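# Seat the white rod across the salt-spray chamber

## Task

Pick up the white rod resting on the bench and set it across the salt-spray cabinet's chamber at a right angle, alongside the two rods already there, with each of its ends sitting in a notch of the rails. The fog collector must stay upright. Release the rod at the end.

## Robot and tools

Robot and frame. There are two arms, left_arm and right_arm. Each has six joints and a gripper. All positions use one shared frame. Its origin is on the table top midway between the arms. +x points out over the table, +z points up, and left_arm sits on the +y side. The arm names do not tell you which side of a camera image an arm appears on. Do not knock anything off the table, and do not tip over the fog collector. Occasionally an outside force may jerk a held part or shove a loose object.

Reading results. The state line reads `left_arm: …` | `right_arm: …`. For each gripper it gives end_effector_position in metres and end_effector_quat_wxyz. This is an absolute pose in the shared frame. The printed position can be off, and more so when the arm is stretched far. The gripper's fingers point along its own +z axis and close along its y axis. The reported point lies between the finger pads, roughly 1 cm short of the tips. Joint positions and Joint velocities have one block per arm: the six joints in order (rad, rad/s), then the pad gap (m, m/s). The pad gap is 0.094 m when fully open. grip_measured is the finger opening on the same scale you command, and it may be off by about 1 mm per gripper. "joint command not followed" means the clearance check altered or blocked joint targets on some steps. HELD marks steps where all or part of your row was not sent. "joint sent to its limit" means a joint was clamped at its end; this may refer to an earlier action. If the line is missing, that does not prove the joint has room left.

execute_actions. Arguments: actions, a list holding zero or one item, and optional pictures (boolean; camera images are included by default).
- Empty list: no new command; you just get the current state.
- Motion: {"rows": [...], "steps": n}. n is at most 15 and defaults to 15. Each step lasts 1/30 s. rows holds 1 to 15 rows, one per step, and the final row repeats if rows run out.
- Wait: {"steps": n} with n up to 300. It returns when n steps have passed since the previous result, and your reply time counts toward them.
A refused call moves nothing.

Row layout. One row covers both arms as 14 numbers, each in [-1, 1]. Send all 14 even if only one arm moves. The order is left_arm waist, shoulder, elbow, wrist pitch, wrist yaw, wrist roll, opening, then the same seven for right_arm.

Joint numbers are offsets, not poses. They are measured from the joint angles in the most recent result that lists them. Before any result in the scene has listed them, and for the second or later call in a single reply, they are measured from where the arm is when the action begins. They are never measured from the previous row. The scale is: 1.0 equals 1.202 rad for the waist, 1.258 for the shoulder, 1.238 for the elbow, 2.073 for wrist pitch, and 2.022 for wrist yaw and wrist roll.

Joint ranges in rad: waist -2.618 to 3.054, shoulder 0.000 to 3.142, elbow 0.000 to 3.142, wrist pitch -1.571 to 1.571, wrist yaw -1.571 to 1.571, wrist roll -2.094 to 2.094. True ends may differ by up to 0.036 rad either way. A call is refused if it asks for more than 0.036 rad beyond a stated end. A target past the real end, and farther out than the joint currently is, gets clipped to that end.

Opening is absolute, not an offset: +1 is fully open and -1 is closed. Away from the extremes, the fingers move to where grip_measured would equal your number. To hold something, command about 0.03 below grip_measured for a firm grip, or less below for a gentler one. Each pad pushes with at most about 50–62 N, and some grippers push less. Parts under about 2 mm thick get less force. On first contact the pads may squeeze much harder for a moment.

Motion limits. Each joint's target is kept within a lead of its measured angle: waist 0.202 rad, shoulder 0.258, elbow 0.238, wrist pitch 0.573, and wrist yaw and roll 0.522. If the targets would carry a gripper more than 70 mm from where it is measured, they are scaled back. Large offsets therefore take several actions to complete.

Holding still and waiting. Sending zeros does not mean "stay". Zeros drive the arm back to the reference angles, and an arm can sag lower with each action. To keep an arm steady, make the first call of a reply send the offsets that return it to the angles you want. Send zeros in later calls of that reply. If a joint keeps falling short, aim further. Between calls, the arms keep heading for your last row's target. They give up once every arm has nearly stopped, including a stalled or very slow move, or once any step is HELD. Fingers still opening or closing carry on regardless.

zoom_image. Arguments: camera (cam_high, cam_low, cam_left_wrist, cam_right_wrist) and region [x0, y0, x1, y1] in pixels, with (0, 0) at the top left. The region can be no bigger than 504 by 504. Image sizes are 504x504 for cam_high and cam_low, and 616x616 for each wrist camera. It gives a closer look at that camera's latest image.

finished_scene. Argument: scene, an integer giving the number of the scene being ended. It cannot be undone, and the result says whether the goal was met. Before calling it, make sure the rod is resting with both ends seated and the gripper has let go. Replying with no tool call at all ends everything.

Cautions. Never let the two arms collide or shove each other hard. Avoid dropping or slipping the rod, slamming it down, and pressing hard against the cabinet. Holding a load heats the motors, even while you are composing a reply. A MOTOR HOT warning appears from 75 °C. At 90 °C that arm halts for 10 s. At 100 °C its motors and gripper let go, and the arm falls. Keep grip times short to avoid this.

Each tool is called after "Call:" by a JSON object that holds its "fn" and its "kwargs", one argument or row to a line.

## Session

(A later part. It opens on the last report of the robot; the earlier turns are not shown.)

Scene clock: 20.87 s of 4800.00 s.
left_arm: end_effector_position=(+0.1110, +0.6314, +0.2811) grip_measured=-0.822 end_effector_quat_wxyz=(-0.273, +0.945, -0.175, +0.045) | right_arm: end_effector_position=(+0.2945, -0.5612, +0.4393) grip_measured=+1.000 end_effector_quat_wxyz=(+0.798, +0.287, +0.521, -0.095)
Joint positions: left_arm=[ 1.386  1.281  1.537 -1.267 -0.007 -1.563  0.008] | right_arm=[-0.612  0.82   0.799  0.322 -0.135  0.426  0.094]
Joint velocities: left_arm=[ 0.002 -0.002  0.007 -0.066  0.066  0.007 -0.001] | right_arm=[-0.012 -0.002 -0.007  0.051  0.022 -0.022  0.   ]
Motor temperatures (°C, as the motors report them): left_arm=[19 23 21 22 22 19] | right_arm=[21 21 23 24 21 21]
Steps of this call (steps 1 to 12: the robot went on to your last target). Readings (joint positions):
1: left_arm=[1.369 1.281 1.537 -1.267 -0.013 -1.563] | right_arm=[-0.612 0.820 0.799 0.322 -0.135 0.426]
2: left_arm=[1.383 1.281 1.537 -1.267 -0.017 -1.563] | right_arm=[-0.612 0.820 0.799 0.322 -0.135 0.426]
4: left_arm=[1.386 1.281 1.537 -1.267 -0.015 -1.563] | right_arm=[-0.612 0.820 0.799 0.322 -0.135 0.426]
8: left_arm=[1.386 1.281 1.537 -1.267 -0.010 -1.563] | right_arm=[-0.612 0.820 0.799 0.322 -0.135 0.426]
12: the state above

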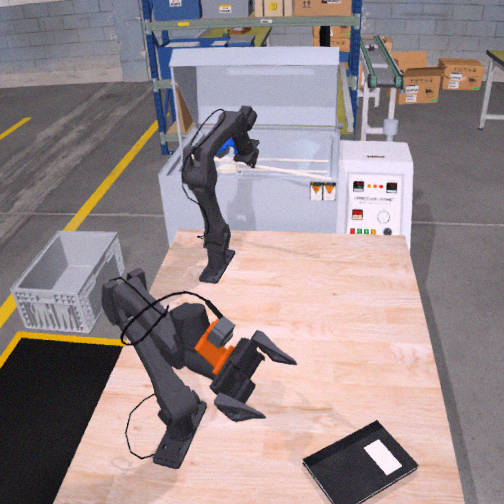

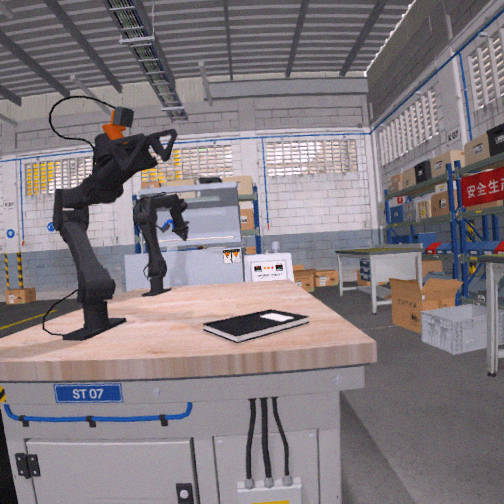

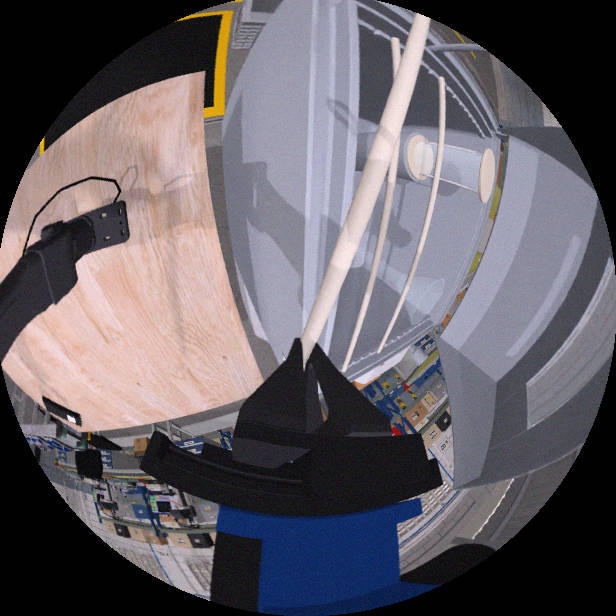

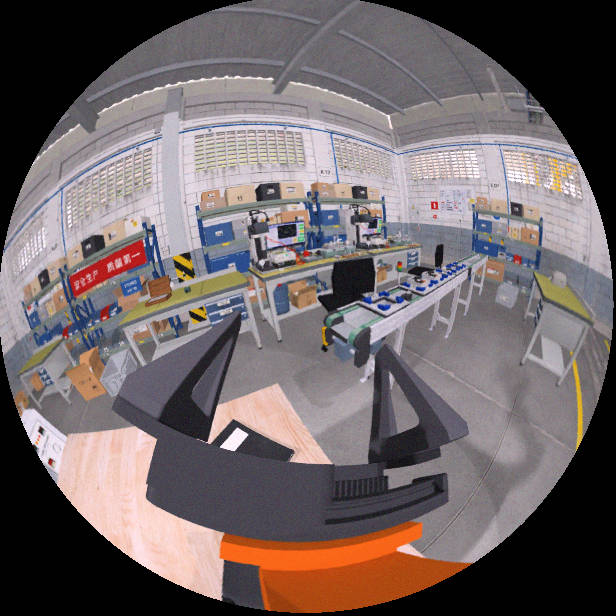

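Call:
{"fn": "execute_actions", "kwargs": {
  "actions": [
    {"rows":[[0.01,0,0,0,-0.02,-0.03,-0.86,0,0,0,0,0,0,1],[0.02,0,0,0,-0.04,-0.06,-0.86,0,0,0,0,0,0,1],[0.03,0,0,0,-0.06,-0.09,-0.86,0,0,0,0,0,0,1],[0.03,0,0,0,-0.075,-0.12,-0.86,0,0,0,0,0,0,1]],"steps":12}
  ],
  "pictures": false
}}

Call:
{"fn": "execute_actions", "kwargs": {
  "actions": [
    {"rows":[[0,0.03,0.04,0,0,0,-0.86,0,0,0,0,0,0,1],[0,0.06,0.07,0,0,0,-0.86,0,0,0,0,0,0,1],[0,0.09,0.1,0,0,0,-0.86,0,0,0,0,0,0,1],[0,0.12,0.13,0,0,0,-0.86,0,0,0,0,0,0,1],[0,0.15,0.16,0,0,0,-0.86,0,0,0,0,0,0,1],[0,0.18,0.19,0,0,0,-0.86,0,0,0,0,0,0,1],[0,0.21,0.22,0,0,0,-0.86,0,0,0,0,0,0,1],[0,0.24,0.25,0,0,0,-0.86,0,0,0,0,0,0,1],[0,0.27,0.28,0,0,0,-0.86,0,0,0,0,0,0,1],[0,0.3,0.31,0,0,0,-0.86,0,0,0,0,0,0,1],[0,0.33,0.34,0,0,0,-0.86,0,0,0,0,0,0,1],[0,0.37,0.37,0.016,0,0,-0.86,0,0,0,0,0,0,1]]}
  ],
  "pictures": false
}}

Call:
{"fn": "execute_actions", "kwargs": {
  "actions": [
    {"steps":12}
  ]
}}

Call:
{"fn": "zoom_image", "kwargs": {
  "camera": "cam_high",
  "region": [150,90,360,240]
}}

Call:
{"fn": "zoom_image", "kwargs": {
  "camera": "cam_left_wrist",
  "region": [250,0,550,300]
}}

Scene clock: 25.00 s of 4800.00 s.
left_arm: end_effector_position=(+0.0833, +0.6432, +0.2773) grip_measured=-0.822 end_effector_quat_wxyz=(-0.274, +0.961, -0.043, +0.011) | right_arm: end_effector_position=(+0.2945, -0.5612, +0.4393) grip_measured=+1.000 end_effector_quat_wxyz=(+0.798, +0.287, +0.521, -0.095)
Joint positions: left_arm=[ 1.414  1.299  1.537 -1.267 -0.129 -1.777  0.008] | right_arm=[-0.612  0.82   0.799  0.322 -0.135  0.426  0.094]
Joint velocities: left_arm=[-0.012 -0.017 -0.007  0.037 -0.051 -0.212 -0.   ] | right_arm=[-0.007  0.012  0.007  0.037 -0.022 -0.022  0.   ]
Motor temperatures (°C, as the motors report them): left_arm=[19 23 21 22 22 19] | right_arm=[21 21 23 24 21 21]
Steps of this call (steps 1 to 30: the robot went on to your last target; steps 31 to 112: nothing new was sent; steps 113 to 124: all 12 steps of this action). Readings (joint positions):
113: left_arm=[1.390 1.299 1.537 -1.267 -0.009 -1.572] | right_arm=[-0.612 0.820 0.799 0.322 -0.135 0.426]
114: left_arm=[1.391 1.299 1.537 -1.267 -0.018 -1.591] | right_arm=[-0.612 0.820 0.799 0.322 -0.135 0.426]
116: left_arm=[1.401 1.299 1.537 -1.267 -0.052 -1.652] | right_arm=[-0.612 0.820 0.799 0.322 -0.135 0.426]
120: left_arm=[1.414 1.299 1.537 -1.267 -0.110 -1.741] | right_arm=[-0.612 0.820 0.799 0.322 -0.135 0.426]
124: the state above

Scene clock: 25.50 s of 4800.00 s.
left_arm: end_effector_position=(+0.1243, +0.7604, +0.2703) grip_measured=-0.822 end_effector_quat_wxyz=(-0.268, +0.962, -0.044, +0.011) | right_arm: end_effector_position=(+0.2945, -0.5612, +0.4393) grip_measured=+1.000 end_effector_quat_wxyz=(+0.798, +0.287, +0.521, -0.095)
Joint positions: left_arm=[ 1.414  1.764  1.956 -1.233 -0.126 -1.778  0.008] | right_arm=[-0.612  0.82   0.799  0.322 -0.135  0.426  0.094]
Joint velocities: left_arm=[-0.007  0.422  0.017  0.095  0.095  0.007  0.   ] | right_arm=[-0.012 -0.002 -0.002 -0.007 -0.037 -0.007  0.   ]
Motor temperatures (°C, as the motors report them): left_arm=[19 23 22 22 22 19] | right_arm=[21 21 23 24 21 21]
Steps of this call (steps 1 to 15: all 15 steps of this action). Readings (joint positions):
1: left_arm=[1.414 1.302 1.540 -1.269 -0.129 -1.778] | right_arm=[-0.612 0.820 0.799 0.322 -0.135 0.426]
2: left_arm=[1.414 1.314 1.554 -1.276 -0.129 -1.778] | right_arm=[-0.612 0.820 0.799 0.322 -0.135 0.426]
4: left_arm=[1.414 1.365 1.614 -1.284 -0.128 -1.778] | right_arm=[-0.612 0.820 0.799 0.322 -0.135 0.426]
8: left_arm=[1.414 1.520 1.766 -1.276 -0.127 -1.778] | right_arm=[-0.612 0.820 0.799 0.322 -0.135 0.426]
15: the state above

Scene clock: 25.90 s of 4800.00 s.
left_arm: end_effector_position=(+0.1259, +0.7645, +0.2650) grip_measured=-0.822 end_effector_quat_wxyz=(-0.263, +0.964, -0.044, +0.010) | right_arm: end_effector_position=(+0.2945, -0.5612, +0.4393) grip_measured=+1.000 end_effector_quat_wxyz=(+0.798, +0.287, +0.521, -0.095)
Joint positions: left_arm=[ 1.414  1.784  1.964 -1.231 -0.124 -1.778  0.008] | right_arm=[-0.612  0.82   0.799  0.322 -0.135  0.426  0.094]
Joint velocities: left_arm=[-0.002 -0.002 -0.012 -0.007 -0.022  0.007 -0.001] | right_arm=[-0.007  0.012  0.002 -0.051 -0.007  0.066  0.   ]
Motor temperatures (°C, as the motors report them): left_arm=[19 23 22 22 22 19] | right_arm=[21 21 23 24 21 21]
Steps of this call (steps 1 to 12: the robot went on to your last target). Readings (joint positions):
1: left_arm=[1.414 1.775 1.956 -1.231 -0.125 -1.778] | right_arm=[-0.612 0.820 0.799 0.322 -0.135 0.426]
2: left_arm=[1.414 1.782 1.956 -1.231 -0.124 -1.778] | right_arm=[-0.612 0.820 0.799 0.322 -0.135 0.426]
4: left_arm=[1.414 1.784 1.956 -1.231 -0.124 -1.778] | right_arm=[-0.612 0.820 0.799 0.322 -0.135 0.426]
8: left_arm=[1.414 1.784 1.964 -1.231 -0.124 -1.778] | right_arm=[-0.612 0.820 0.799 0.322 -0.135 0.426]
12: the state above

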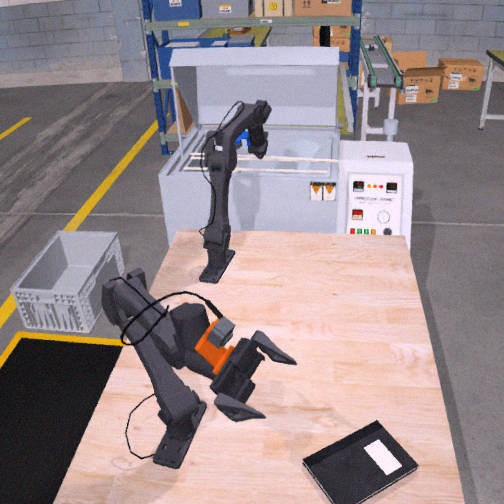

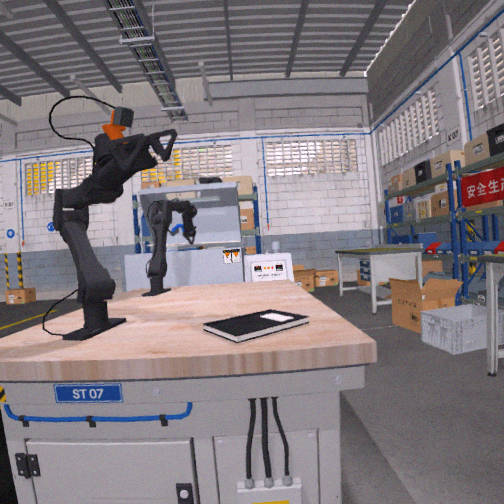

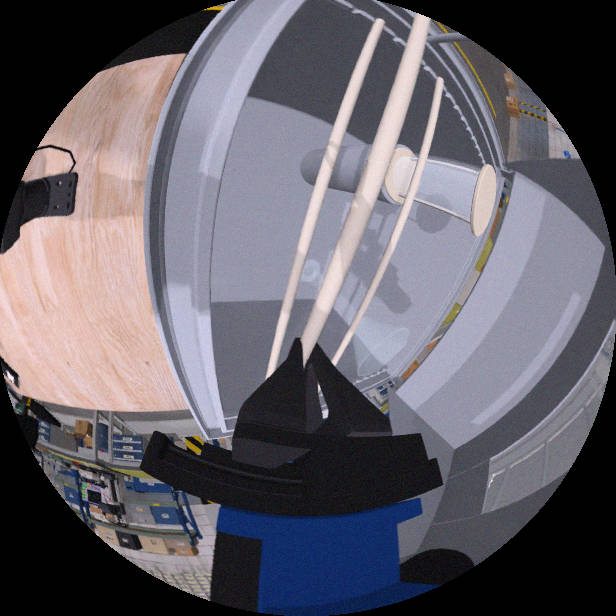

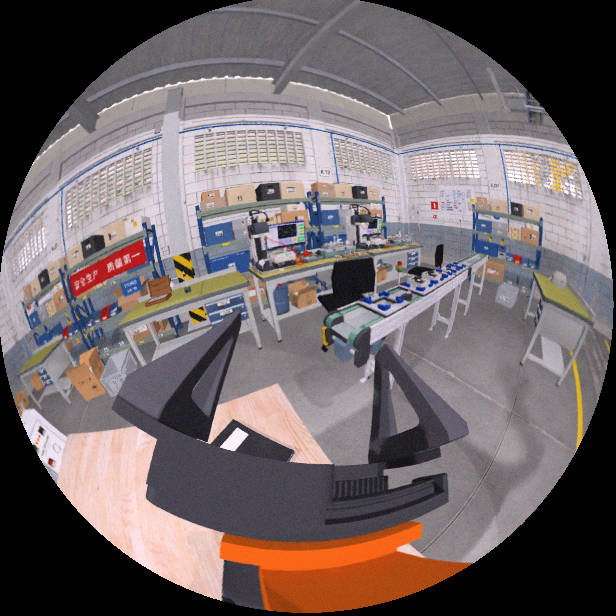

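Region (150, 90, 360, 240) of cam_high's 504x504 image, scaled by 2.400, with more detail than that image has; it fills the top 360 rows of this view, and the rest is white.

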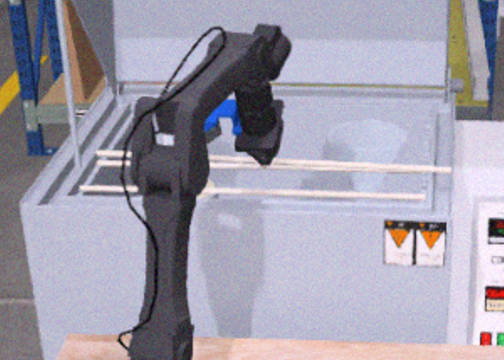

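Region (250, 0, 550, 300) of cam_left_wrist's 616x616 image, scaled by 1.680, with more detail than that image has.

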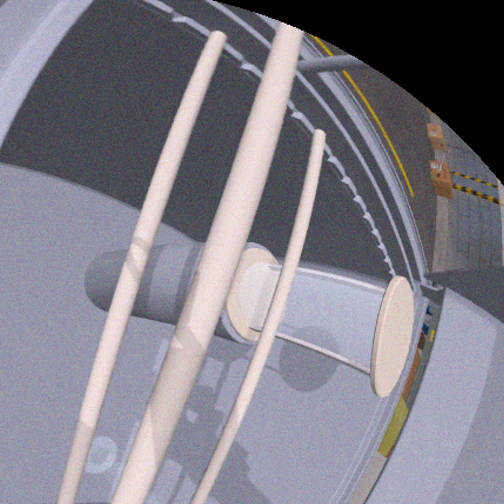

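Call:
{"fn": "execute_actions", "kwargs": {
  "actions": [
    {"rows":[[0.03,-0.015,0,0,0,0,-0.86,0,0,0,0,0,0,1],[0.05,-0.015,0,0,0,0,-0.86,0,0,0,0,0,0,1],[0.075,-0.015,0,0,0,0,-0.86,0,0,0,0,0,0,1],[0.075,-0.015,0,0,0,0,-0.86,0,0,0,0,0,0,1],[0.075,-0.015,0,0,0,0,-0.86,0,0,0,0,0,0,1],[0.075,-0.015,0,0,0,0,-0.86,0,0,0,0,0,0,1],[0.075,-0.015,-0.02,0.01,0,0,-0.86,0,0,0,0,0,0,1],[0.075,-0.02,-0.05,0.025,0,0,-0.86,0,0,0,0,0,0,1]]}
  ]
}}

Call:
{"fn": "zoom_image", "kwargs": {
  "camera": "cam_high",
  "region": [150,90,360,240]
}}

Call:
{"fn": "zoom_image", "kwargs": {
  "camera": "cam_left_wrist",
  "region": [250,0,550,300]
}}

Scene clock: 28.10 s of 4800.00 s.
left_arm: end_effector_position=(+0.0874, +0.7737, +0.2541) grip_measured=-0.823 end_effector_quat_wxyz=(-0.258, +0.966, +0.001, -0.000) | right_arm: end_effector_position=(+0.2945, -0.5612, +0.4393) grip_measured=+1.000 end_effector_quat_wxyz=(+0.798, +0.287, +0.521, -0.095)
Joint positions: left_arm=[ 1.508  1.777  1.914 -1.198 -0.119 -1.778  0.008] | right_arm=[-0.612  0.82   0.799  0.322 -0.135  0.426  0.094]
Joint velocities: left_arm=[-0.002  0.012  0.002  0.066 -0.007 -0.007 -0.   ] | right_arm=[ 0.012  0.007 -0.012 -0.007 -0.022  0.022  0.   ]
Motor temperatures (°C, as the motors report them): left_arm=[19 23 22 23 22 19] | right_arm=[21 21 23 25 21 21]
Steps of this call (steps 1 to 30: the robot went on to your last target; steps 31 to 51: nothing new was sent; steps 52 to 66: all 15 steps of this action). Readings (joint positions):
52: left_arm=[1.417 1.784 1.964 -1.231 -0.122 -1.778] | right_arm=[-0.612 0.820 0.799 0.322 -0.135 0.426]
53: left_arm=[1.424 1.784 1.964 -1.231 -0.118 -1.778] | right_arm=[-0.612 0.820 0.799 0.322 -0.135 0.426]
55: left_arm=[1.456 1.784 1.964 -1.231 -0.112 -1.778] | right_arm=[-0.612 0.820 0.799 0.322 -0.135 0.426]
59: left_arm=[1.507 1.782 1.955 -1.219 -0.119 -1.778] | right_arm=[-0.612 0.820 0.799 0.322 -0.135 0.426]
66: the state above

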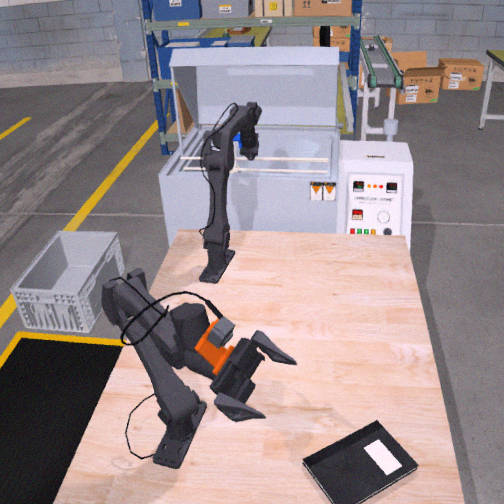

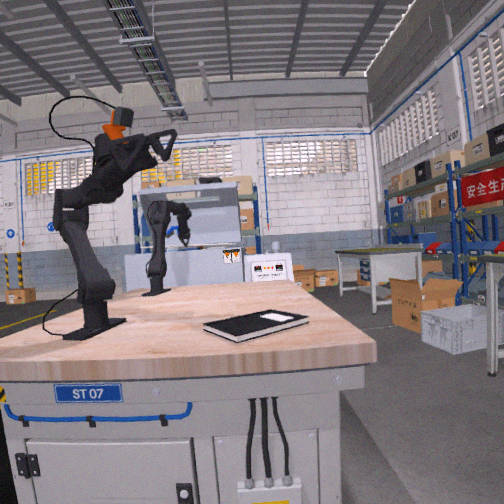

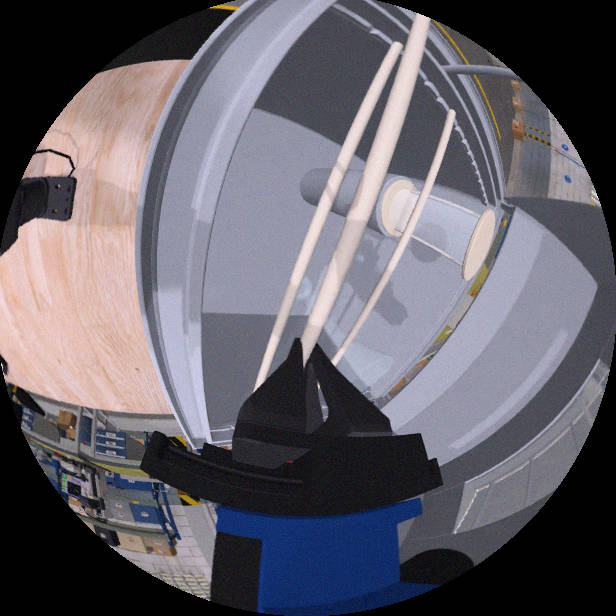

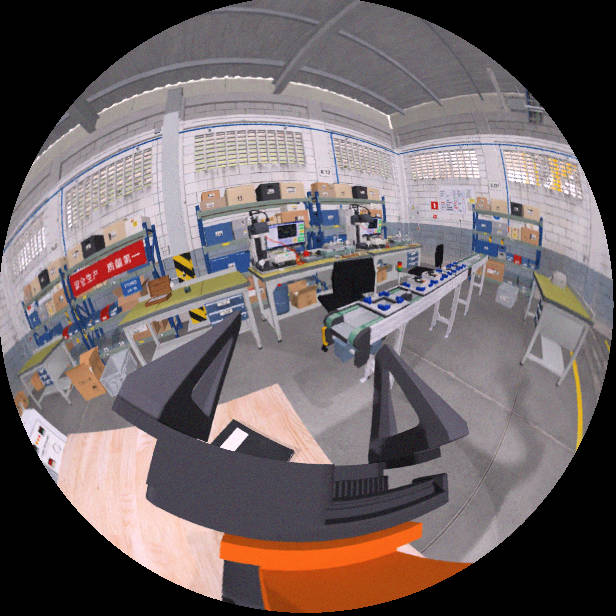

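Region (150, 90, 360, 240) of cam_high's 504x504 image, scaled by 2.400, with more detail than that image has; it fills the top 360 rows of this view, and the rest is white.

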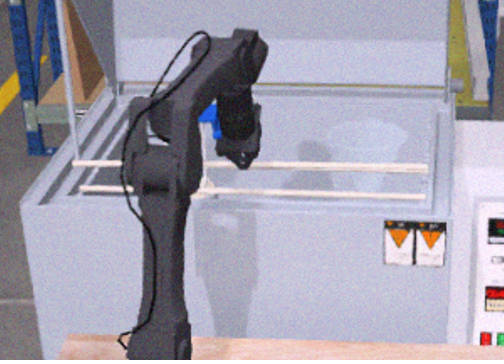

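Region (250, 0, 550, 300) of cam_left_wrist's 616x616 image, scaled by 1.680, with more detail than that image has.

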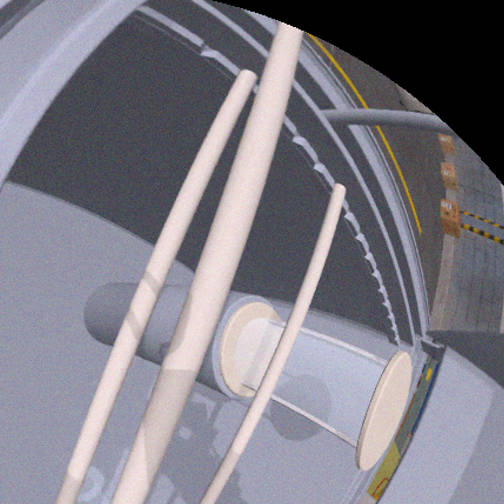

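Call:
{"fn": "execute_actions", "kwargs": {
  "actions": [
    {"rows":[[0,0,-0.02,0.015,0,0,-0.86,0,0,0,0,0,0,1],[0,0,-0.03,0.025,0,0,-0.86,0,0,0,0,0,0,1],[0,0.005,-0.04,0.035,0,0,-0.86,0,0,0,0,0,0,1],[0,0.01,-0.055,0.045,0,0,-0.86,0,0,0,0,0,0,1],[0,0.015,-0.07,0.06,0,0,-0.86,0,0,0,0,0,0,1],[0,0.02,-0.085,0.07,0,0,-0.86,0,0,0,0,0,0,1],[0,0.025,-0.105,0.085,0,0,-0.86,0,0,0,0,0,0,1]]}
  ]
}}

Call:
{"fn": "zoom_image", "kwargs": {
  "camera": "cam_high",
  "region": [150,90,360,240]
}}

Call:
{"fn": "zoom_image", "kwargs": {
  "camera": "cam_left_wrist",
  "region": [300,0,500,200]
}}

Scene clock: 30.20 s of 4800.00 s.
left_arm: end_effector_position=(+0.0946, +0.7948, +0.2178) grip_measured=-0.823 end_effector_quat_wxyz=(-0.263, +0.965, +0.001, +0.007) | right_arm: end_effector_position=(+0.2945, -0.5612, +0.4393) grip_measured=+1.000 end_effector_quat_wxyz=(+0.798, +0.287, +0.521, -0.095)
Joint positions: left_arm=[ 1.508  1.808  1.796 -1.036 -0.107 -1.781  0.008] | right_arm=[-0.612  0.82   0.799  0.322 -0.135  0.426  0.094]
Joint velocities: left_arm=[-0.017  0.002 -0.012  0.095  0.022 -0.022 -0.   ] | right_arm=[-0.002 -0.002 -0.012  0.007  0.007 -0.037  0.   ]
Motor temperatures (°C, as the motors report them): left_arm=[19 24 22 23 22 19] | right_arm=[21 21 23 25 21 21]
Steps of this call (steps 1 to 15: the robot went on to your last target; steps 16 to 48: nothing new was sent; steps 49 to 63: all 15 steps of this action). Readings (joint positions):
49: left_arm=[1.508 1.777 1.914 -1.187 -0.119 -1.778] | right_arm=[-0.612 0.820 0.799 0.322 -0.135 0.426]
50: left_arm=[1.508 1.777 1.910 -1.181 -0.118 -1.778] | right_arm=[-0.612 0.820 0.799 0.322 -0.135 0.426]
52: left_arm=[1.508 1.777 1.893 -1.158 -0.118 -1.778] | right_arm=[-0.612 0.820 0.799 0.322 -0.135 0.426]
56: left_arm=[1.508 1.783 1.823 -1.091 -0.118 -1.778] | right_arm=[-0.612 0.820 0.799 0.322 -0.135 0.426]
63: the state above

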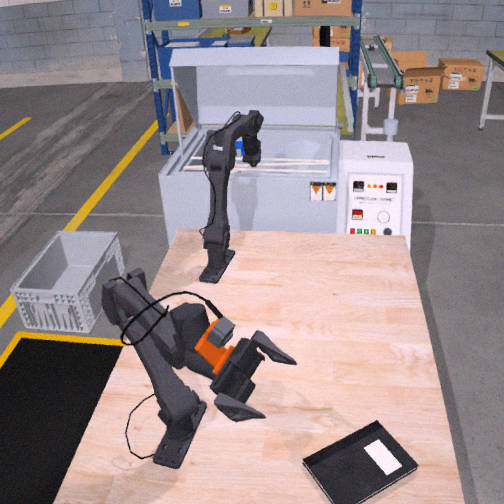

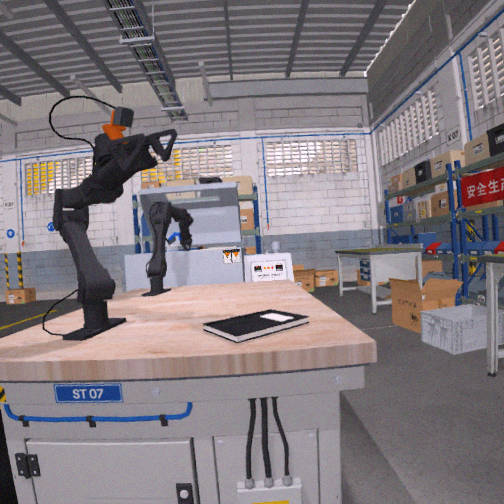

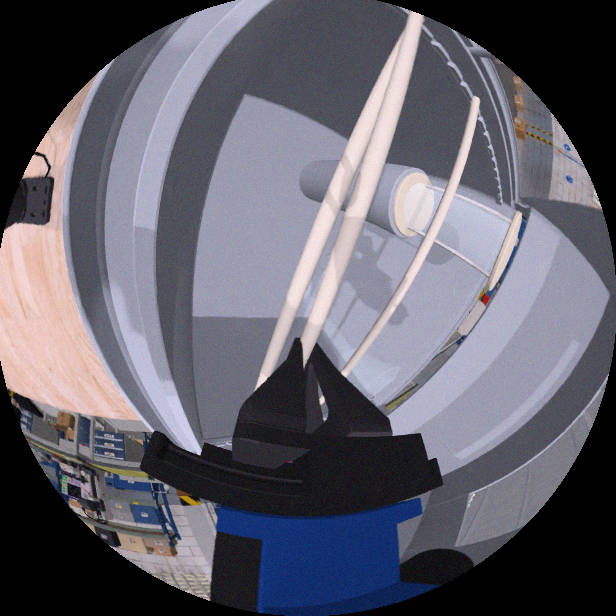

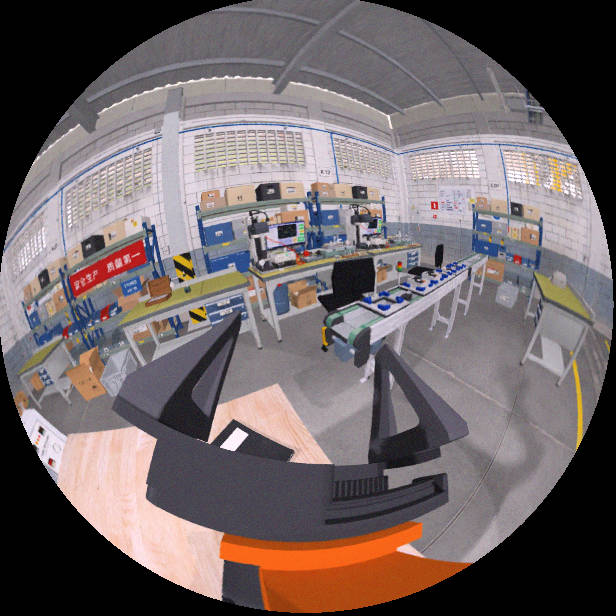

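Region (150, 90, 360, 240) of cam_high's 504x504 image, scaled by 2.400, with more detail than that image has; it fills the top 360 rows of this view, and the rest is white.

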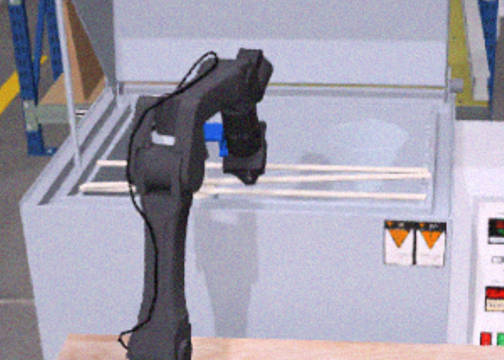

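Region (300, 0, 500, 200) of cam_left_wrist's 616x616 image, scaled by 2.520, with more detail than that image has.

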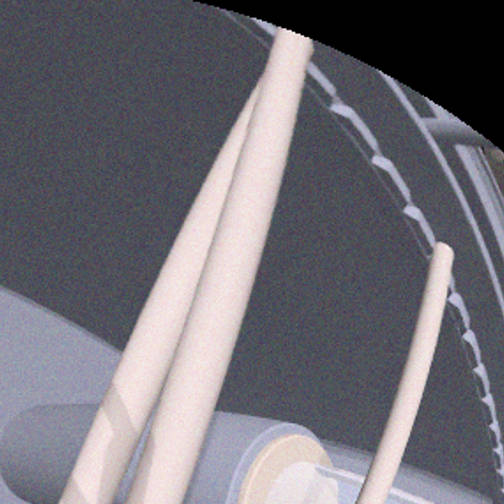

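Call:
{"fn": "execute_actions", "kwargs": {
  "actions": [
    {"rows":[[0,-0.01,0.03,0,0,0,-0.86,0,0,0,0,0,0,1],[0,-0.01,0.05,0,0,0,-0.86,0,0,0,0,0,0,1],[0,-0.01,0.05,0,0,0,-0.86,0,0,0,0,0,0,1],[0,-0.01,0.05,0,0,0,-0.86,0,0,0,0,0,0,1],[0.01,-0.01,0.05,0,0,0.04,-0.86,0,0,0,0,0,0,1]]}
  ]
}}

Call:
{"fn": "zoom_image", "kwargs": {
  "camera": "cam_high",
  "region": [150,120,360,200]
}}

Call:
{"fn": "zoom_image", "kwargs": {
  "camera": "cam_low",
  "region": [120,200,270,270]
}}

Scene clock: 31.77 s of 4800.00 s.
left_arm: end_effector_position=(+0.0962, +0.8012, +0.2314) grip_measured=-0.823 end_effector_quat_wxyz=(-0.282, +0.959, -0.028, +0.005) | right_arm: end_effector_position=(+0.2945, -0.5612, +0.4393) grip_measured=+1.000 end_effector_quat_wxyz=(+0.798, +0.287, +0.521, -0.095)
Joint positions: left_arm=[ 1.51   1.808  1.83  -1.029 -0.102 -1.719  0.008] | right_arm=[-0.612  0.82   0.799  0.322 -0.135  0.426  0.094]
Joint velocities: left_arm=[-0.002  0.002 -0.007  0.022 -0.037 -0.051 -0.   ] | right_arm=[ 0.007 -0.002  0.007 -0.007  0.007 -0.037  0.   ]
Motor temperatures (°C, as the motors report them): left_arm=[19 24 22 23 22 19] | right_arm=[21 21 23 25 21 21]
Steps of this call (steps 1 to 15: the robot went on to your last target; steps 16 to 32: nothing new was sent; steps 33 to 47: all 15 steps of this action). Readings (joint positions):
33: left_arm=[1.508 1.808 1.796 -1.026 -0.105 -1.781] | right_arm=[-0.612 0.820 0.799 0.322 -0.135 0.426]
34: left_arm=[1.508 1.808 1.801 -1.029 -0.104 -1.781] | right_arm=[-0.612 0.820 0.799 0.322 -0.135 0.426]
36: left_arm=[1.508 1.808 1.813 -1.029 -0.102 -1.781] | right_arm=[-0.612 0.820 0.799 0.322 -0.135 0.426]
40: left_arm=[1.510 1.808 1.830 -1.029 -0.102 -1.741] | right_arm=[-0.612 0.820 0.799 0.322 -0.135 0.426]
47: the state above

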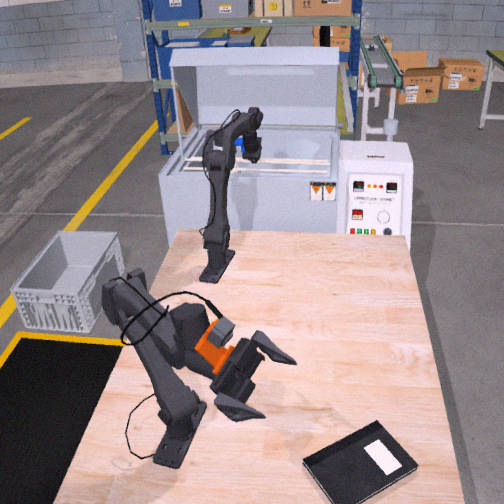

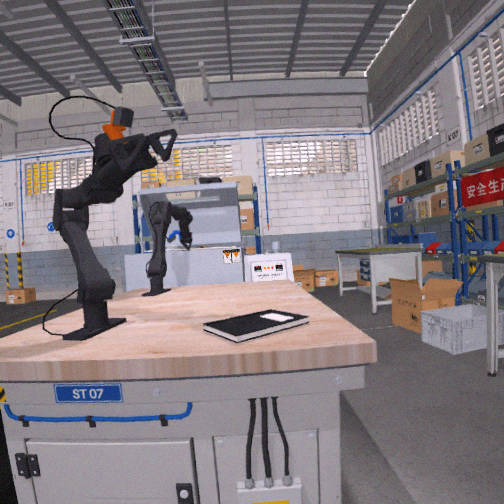

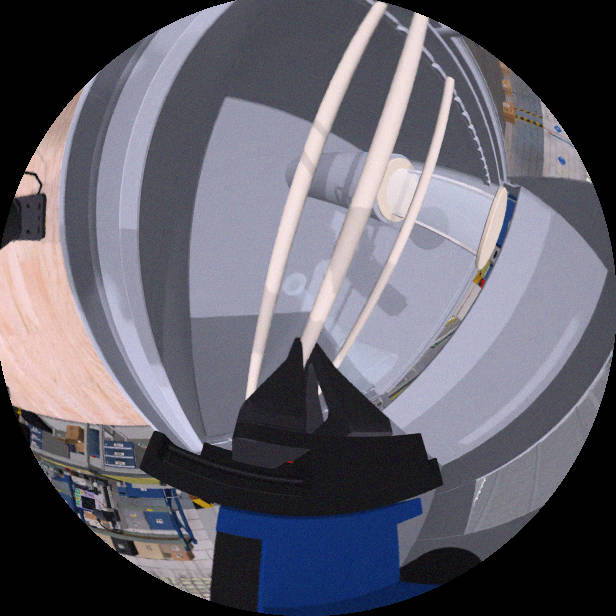

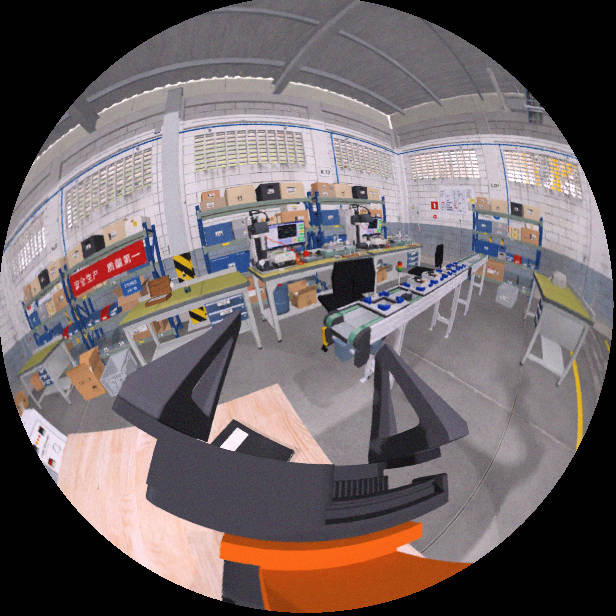

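Region (150, 120, 360, 200) of cam_high's 504x504 image, scaled by 2.400, with more detail than that image has; it fills the top 192 rows of this view, and the rest is white.

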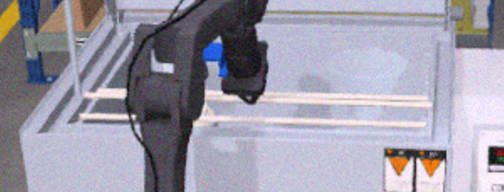

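Region (120, 200, 270, 270) of cam_low's 504x504 image, scaled by 3.360, with more detail than that image has; it fills the top 235 rows of this view, and the rest is white.

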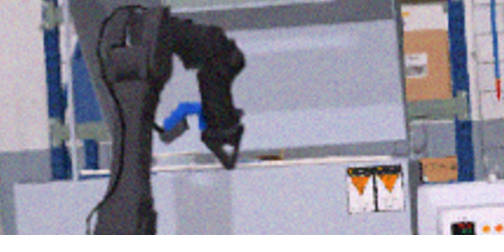

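Call:
{"fn": "execute_actions", "kwargs": {
  "actions": [
    {"rows":[[0.02,0,0,0,0,0,-0.86,0,0,0,0,0,0,1],[0.02,0,0,0,0,0,-0.86,0,0,0,0,0,0,1],[0.02,0,0,0,0,0,-0.86,0,0,0,0,0,0,1],[0.02,0,0,0,0,0,-0.86,0,0,0,0,0,0,1],[0.02,0.005,-0.015,0.01,0,0,-0.86,0,0,0,0,0,0,1],[0.02,0.01,-0.03,0.025,0,0,-0.86,0,0,0,0,0,0,1],[0.02,0.016,-0.045,0.04,0,0.008,-0.86,0,0,0,0,0,0,1]]}
  ]
}}

Call:
{"fn": "zoom_image", "kwargs": {
  "camera": "cam_high",
  "region": [150,120,360,200]
}}

Call:
{"fn": "zoom_image", "kwargs": {
  "camera": "cam_left_wrist",
  "region": [300,0,500,200]
}}

Scene clock: 33.43 s of 4800.00 s.
left_arm: end_effector_position=(+0.0930, +0.8118, +0.2177) grip_measured=-0.823 end_effector_quat_wxyz=(-0.287, +0.958, -0.023, +0.009) | right_arm: end_effector_position=(+0.2945, -0.5612, +0.4393) grip_measured=+1.000 end_effector_quat_wxyz=(+0.798, +0.287, +0.521, -0.095)
Joint positions: left_arm=[ 1.527  1.824  1.788 -0.96  -0.089 -1.714  0.008] | right_arm=[-0.612  0.82   0.799  0.322 -0.135  0.426  0.094]
Joint velocities: left_arm=[-0.002  0.007  0.007  0.11   0.066 -0.007  0.   ] | right_arm=[-0.012 -0.012 -0.017 -0.037 -0.037 -0.022  0.   ]
Motor temperatures (°C, as the motors report them): left_arm=[19 24 22 23 22 19] | right_arm=[21 21 23 25 21 21]
Steps of this call (steps 1 to 15: the robot went on to your last target; steps 16 to 35: nothing new was sent; steps 36 to 50: all 15 steps of this action). Readings (joint positions):
36: left_arm=[1.511 1.808 1.830 -1.029 -0.100 -1.714] | right_arm=[-0.612 0.820 0.799 0.322 -0.135 0.426]
37: left_arm=[1.514 1.808 1.830 -1.029 -0.099 -1.714] | right_arm=[-0.612 0.820 0.799 0.322 -0.135 0.426]
39: left_arm=[1.521 1.808 1.830 -1.029 -0.098 -1.714] | right_arm=[-0.612 0.820 0.799 0.322 -0.135 0.426]
43: left_arm=[1.527 1.809 1.809 -0.994 -0.098 -1.714] | right_arm=[-0.612 0.820 0.799 0.322 -0.135 0.426]
50: the state above

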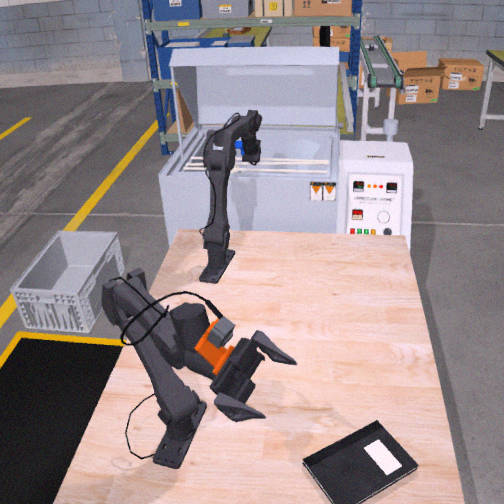

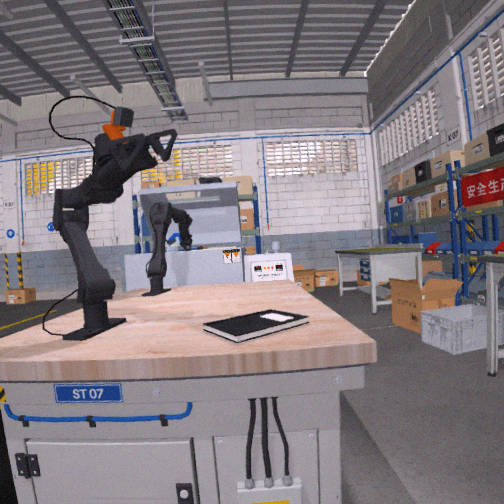

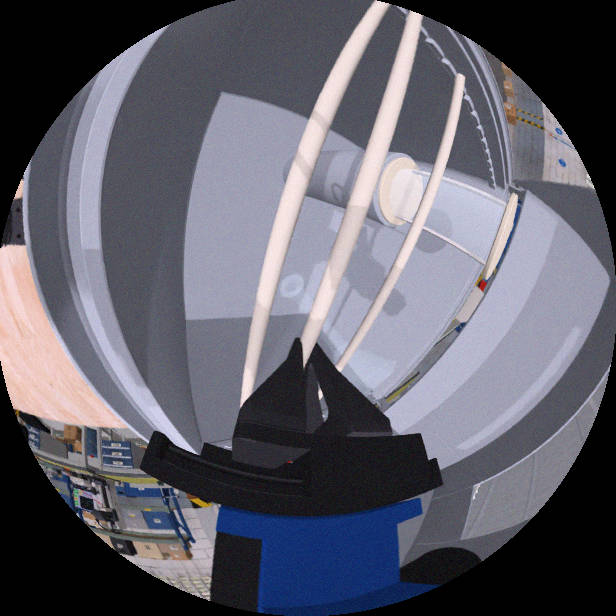

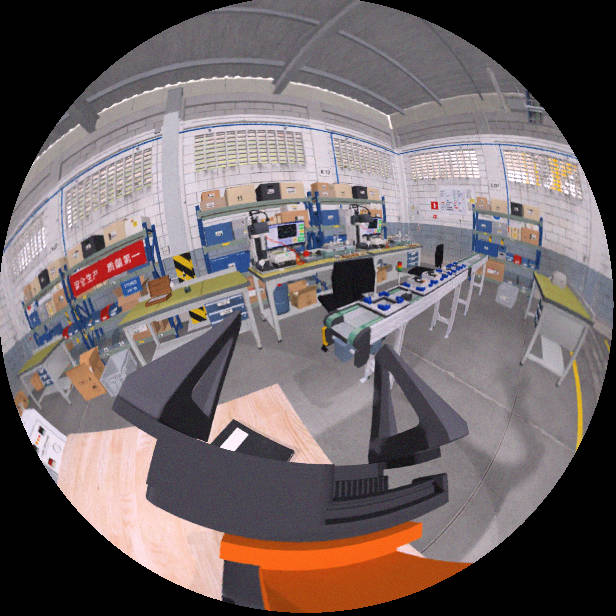

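Region (150, 120, 360, 200) of cam_high's 504x504 image, scaled by 2.400, with more detail than that image has; it fills the top 192 rows of this view, and the rest is white.

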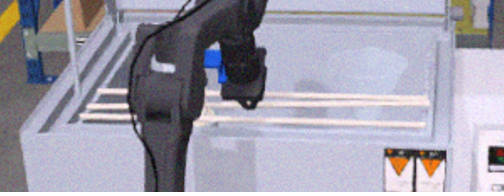

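Region (300, 0, 500, 200) of cam_left_wrist's 616x616 image, scaled by 2.520, with more detail than that image has.

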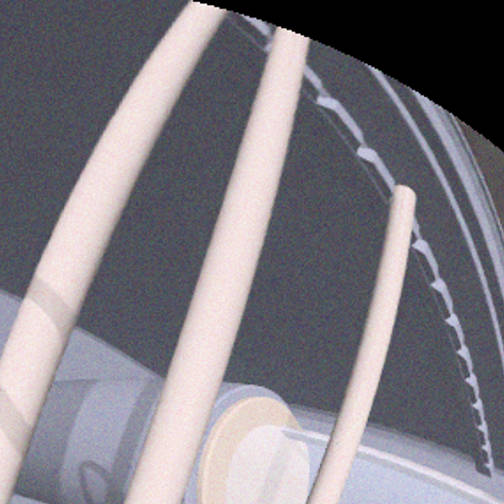

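Call:
{"fn": "execute_actions", "kwargs": {
  "actions": [
    {"rows":[[0,-0.01,0.03,0,0,0,-0.86,0,0,0,0,0,0,1],[0,-0.01,0.045,0,-0.01,0,-0.86,0,0,0,0,0,0,1],[0,-0.01,0.045,0,-0.01,0,-0.86,0,0,0,0,0,0,1],[0,-0.01,0.045,0,-0.01,0,-0.86,0,0,0,0,0,0,1],[0,-0.01,0.045,0,-0.01,0,-0.86,0,0,0,0,0,0,1],[0.016,-0.01,0.045,0,-0.01,0.014,-0.86,0,0,0,0,0,0,1]]}
  ]
}}

Call:
{"fn": "zoom_image", "kwargs": {
  "camera": "cam_high",
  "region": [290,140,350,185]
}}

Call:
{"fn": "zoom_image", "kwargs": {
  "camera": "cam_high",
  "region": [155,140,215,185]
}}

Call:
{"fn": "zoom_image", "kwargs": {
  "camera": "cam_low",
  "region": [120,200,270,270]
}}

Scene clock: 35.50 s of 4800.00 s.
left_arm: end_effector_position=(+0.0886, +0.8181, +0.2291) grip_measured=-0.823 end_effector_quat_wxyz=(-0.303, +0.953, -0.023, +0.007) | right_arm: end_effector_position=(+0.2945, -0.5612, +0.4393) grip_measured=+1.000 end_effector_quat_wxyz=(+0.798, +0.287, +0.521, -0.095)
Joint positions: left_arm=[ 1.538  1.824  1.816 -0.953 -0.093 -1.7    0.008] | right_arm=[-0.612  0.82   0.799  0.322 -0.135  0.426  0.094]
Joint velocities: left_arm=[ 0.017 -0.017  0.017  0.007 -0.022 -0.007 -0.001] | right_arm=[-0.017 -0.007  0.012  0.081  0.051 -0.022  0.   ]
Motor temperatures (°C, as the motors report them): left_arm=[19 24 22 23 22 19] | right_arm=[21 21 23 25 21 21]
Steps of this call (steps 1 to 15: the robot went on to your last target; steps 16 to 47: nothing new was sent; steps 48 to 62: all 15 steps of this action). Readings (joint positions):
48: left_arm=[1.527 1.824 1.788 -0.951 -0.086 -1.714] | right_arm=[-0.612 0.820 0.799 0.322 -0.135 0.426]
49: left_arm=[1.527 1.824 1.792 -0.953 -0.086 -1.715] | right_arm=[-0.612 0.820 0.799 0.322 -0.135 0.426]
51: left_arm=[1.527 1.824 1.803 -0.953 -0.086 -1.715] | right_arm=[-0.612 0.820 0.799 0.322 -0.135 0.426]
55: left_arm=[1.531 1.824 1.816 -0.953 -0.089 -1.707] | right_arm=[-0.612 0.820 0.799 0.322 -0.135 0.426]
62: the state above

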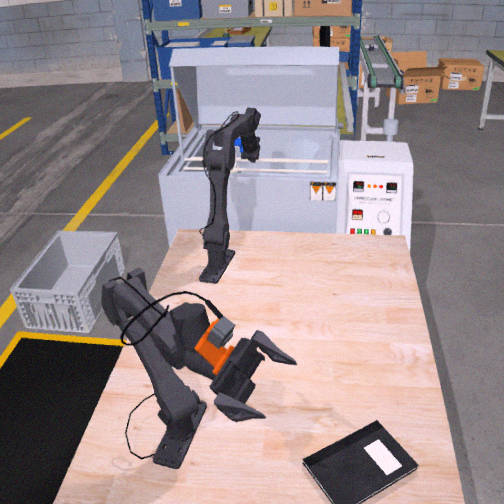

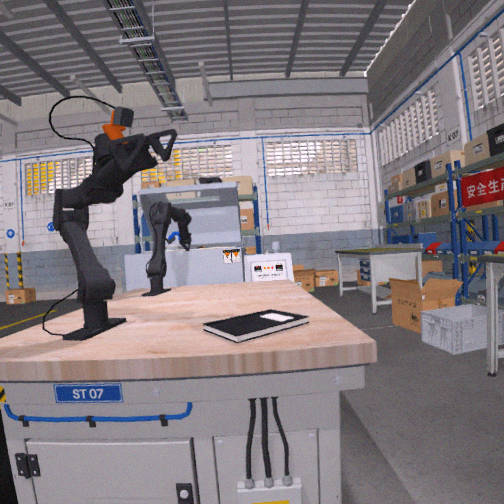

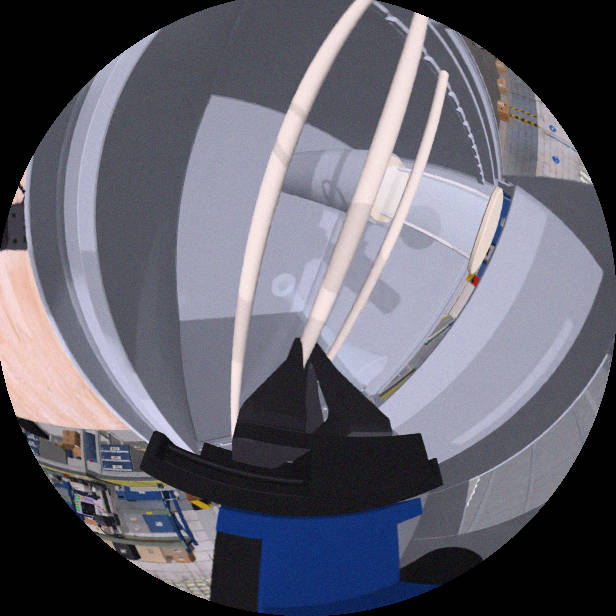

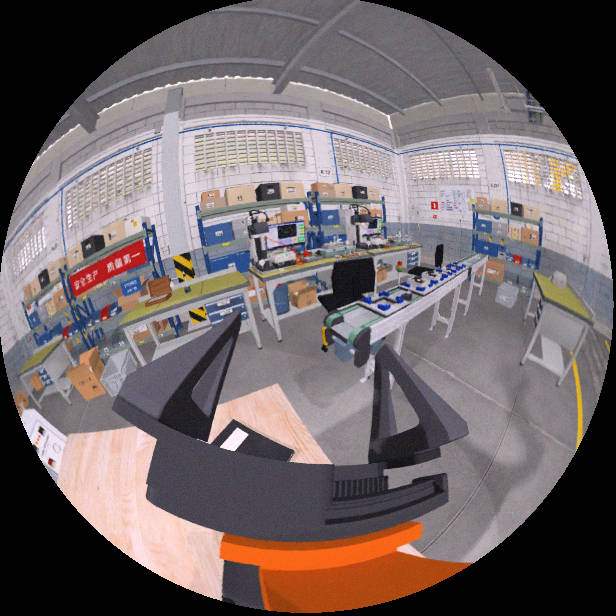

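Region (290, 140, 350, 185) of cam_high's 504x504 image, scaled by 8.400, with more detail than that image has; it fills the top 378 rows of this view, and the rest is white.

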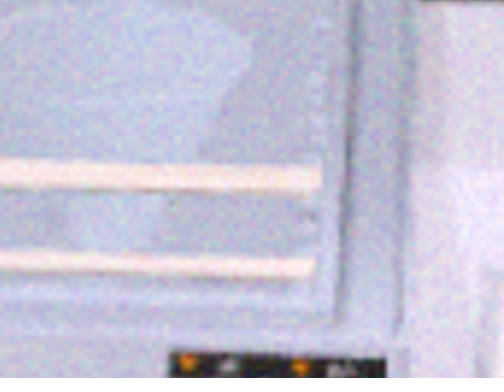

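Region (155, 140, 215, 185) of cam_high's 504x504 image, scaled by 8.400, with more detail than that image has; it fills the top 378 rows of this view, and the rest is white.

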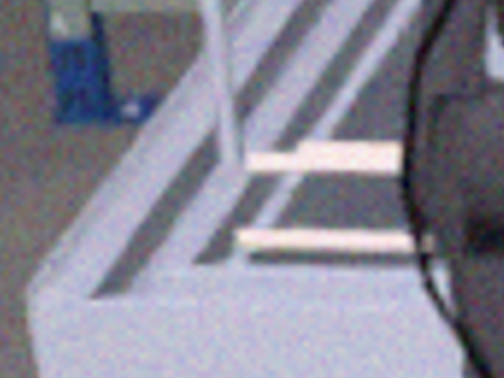

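Region (120, 200, 270, 270) of cam_low's 504x504 image, scaled by 3.360, with more detail than that image has; it fills the top 235 rows of this view, and the rest is white.

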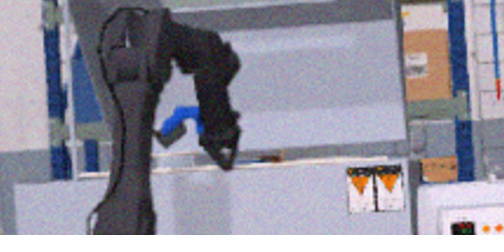

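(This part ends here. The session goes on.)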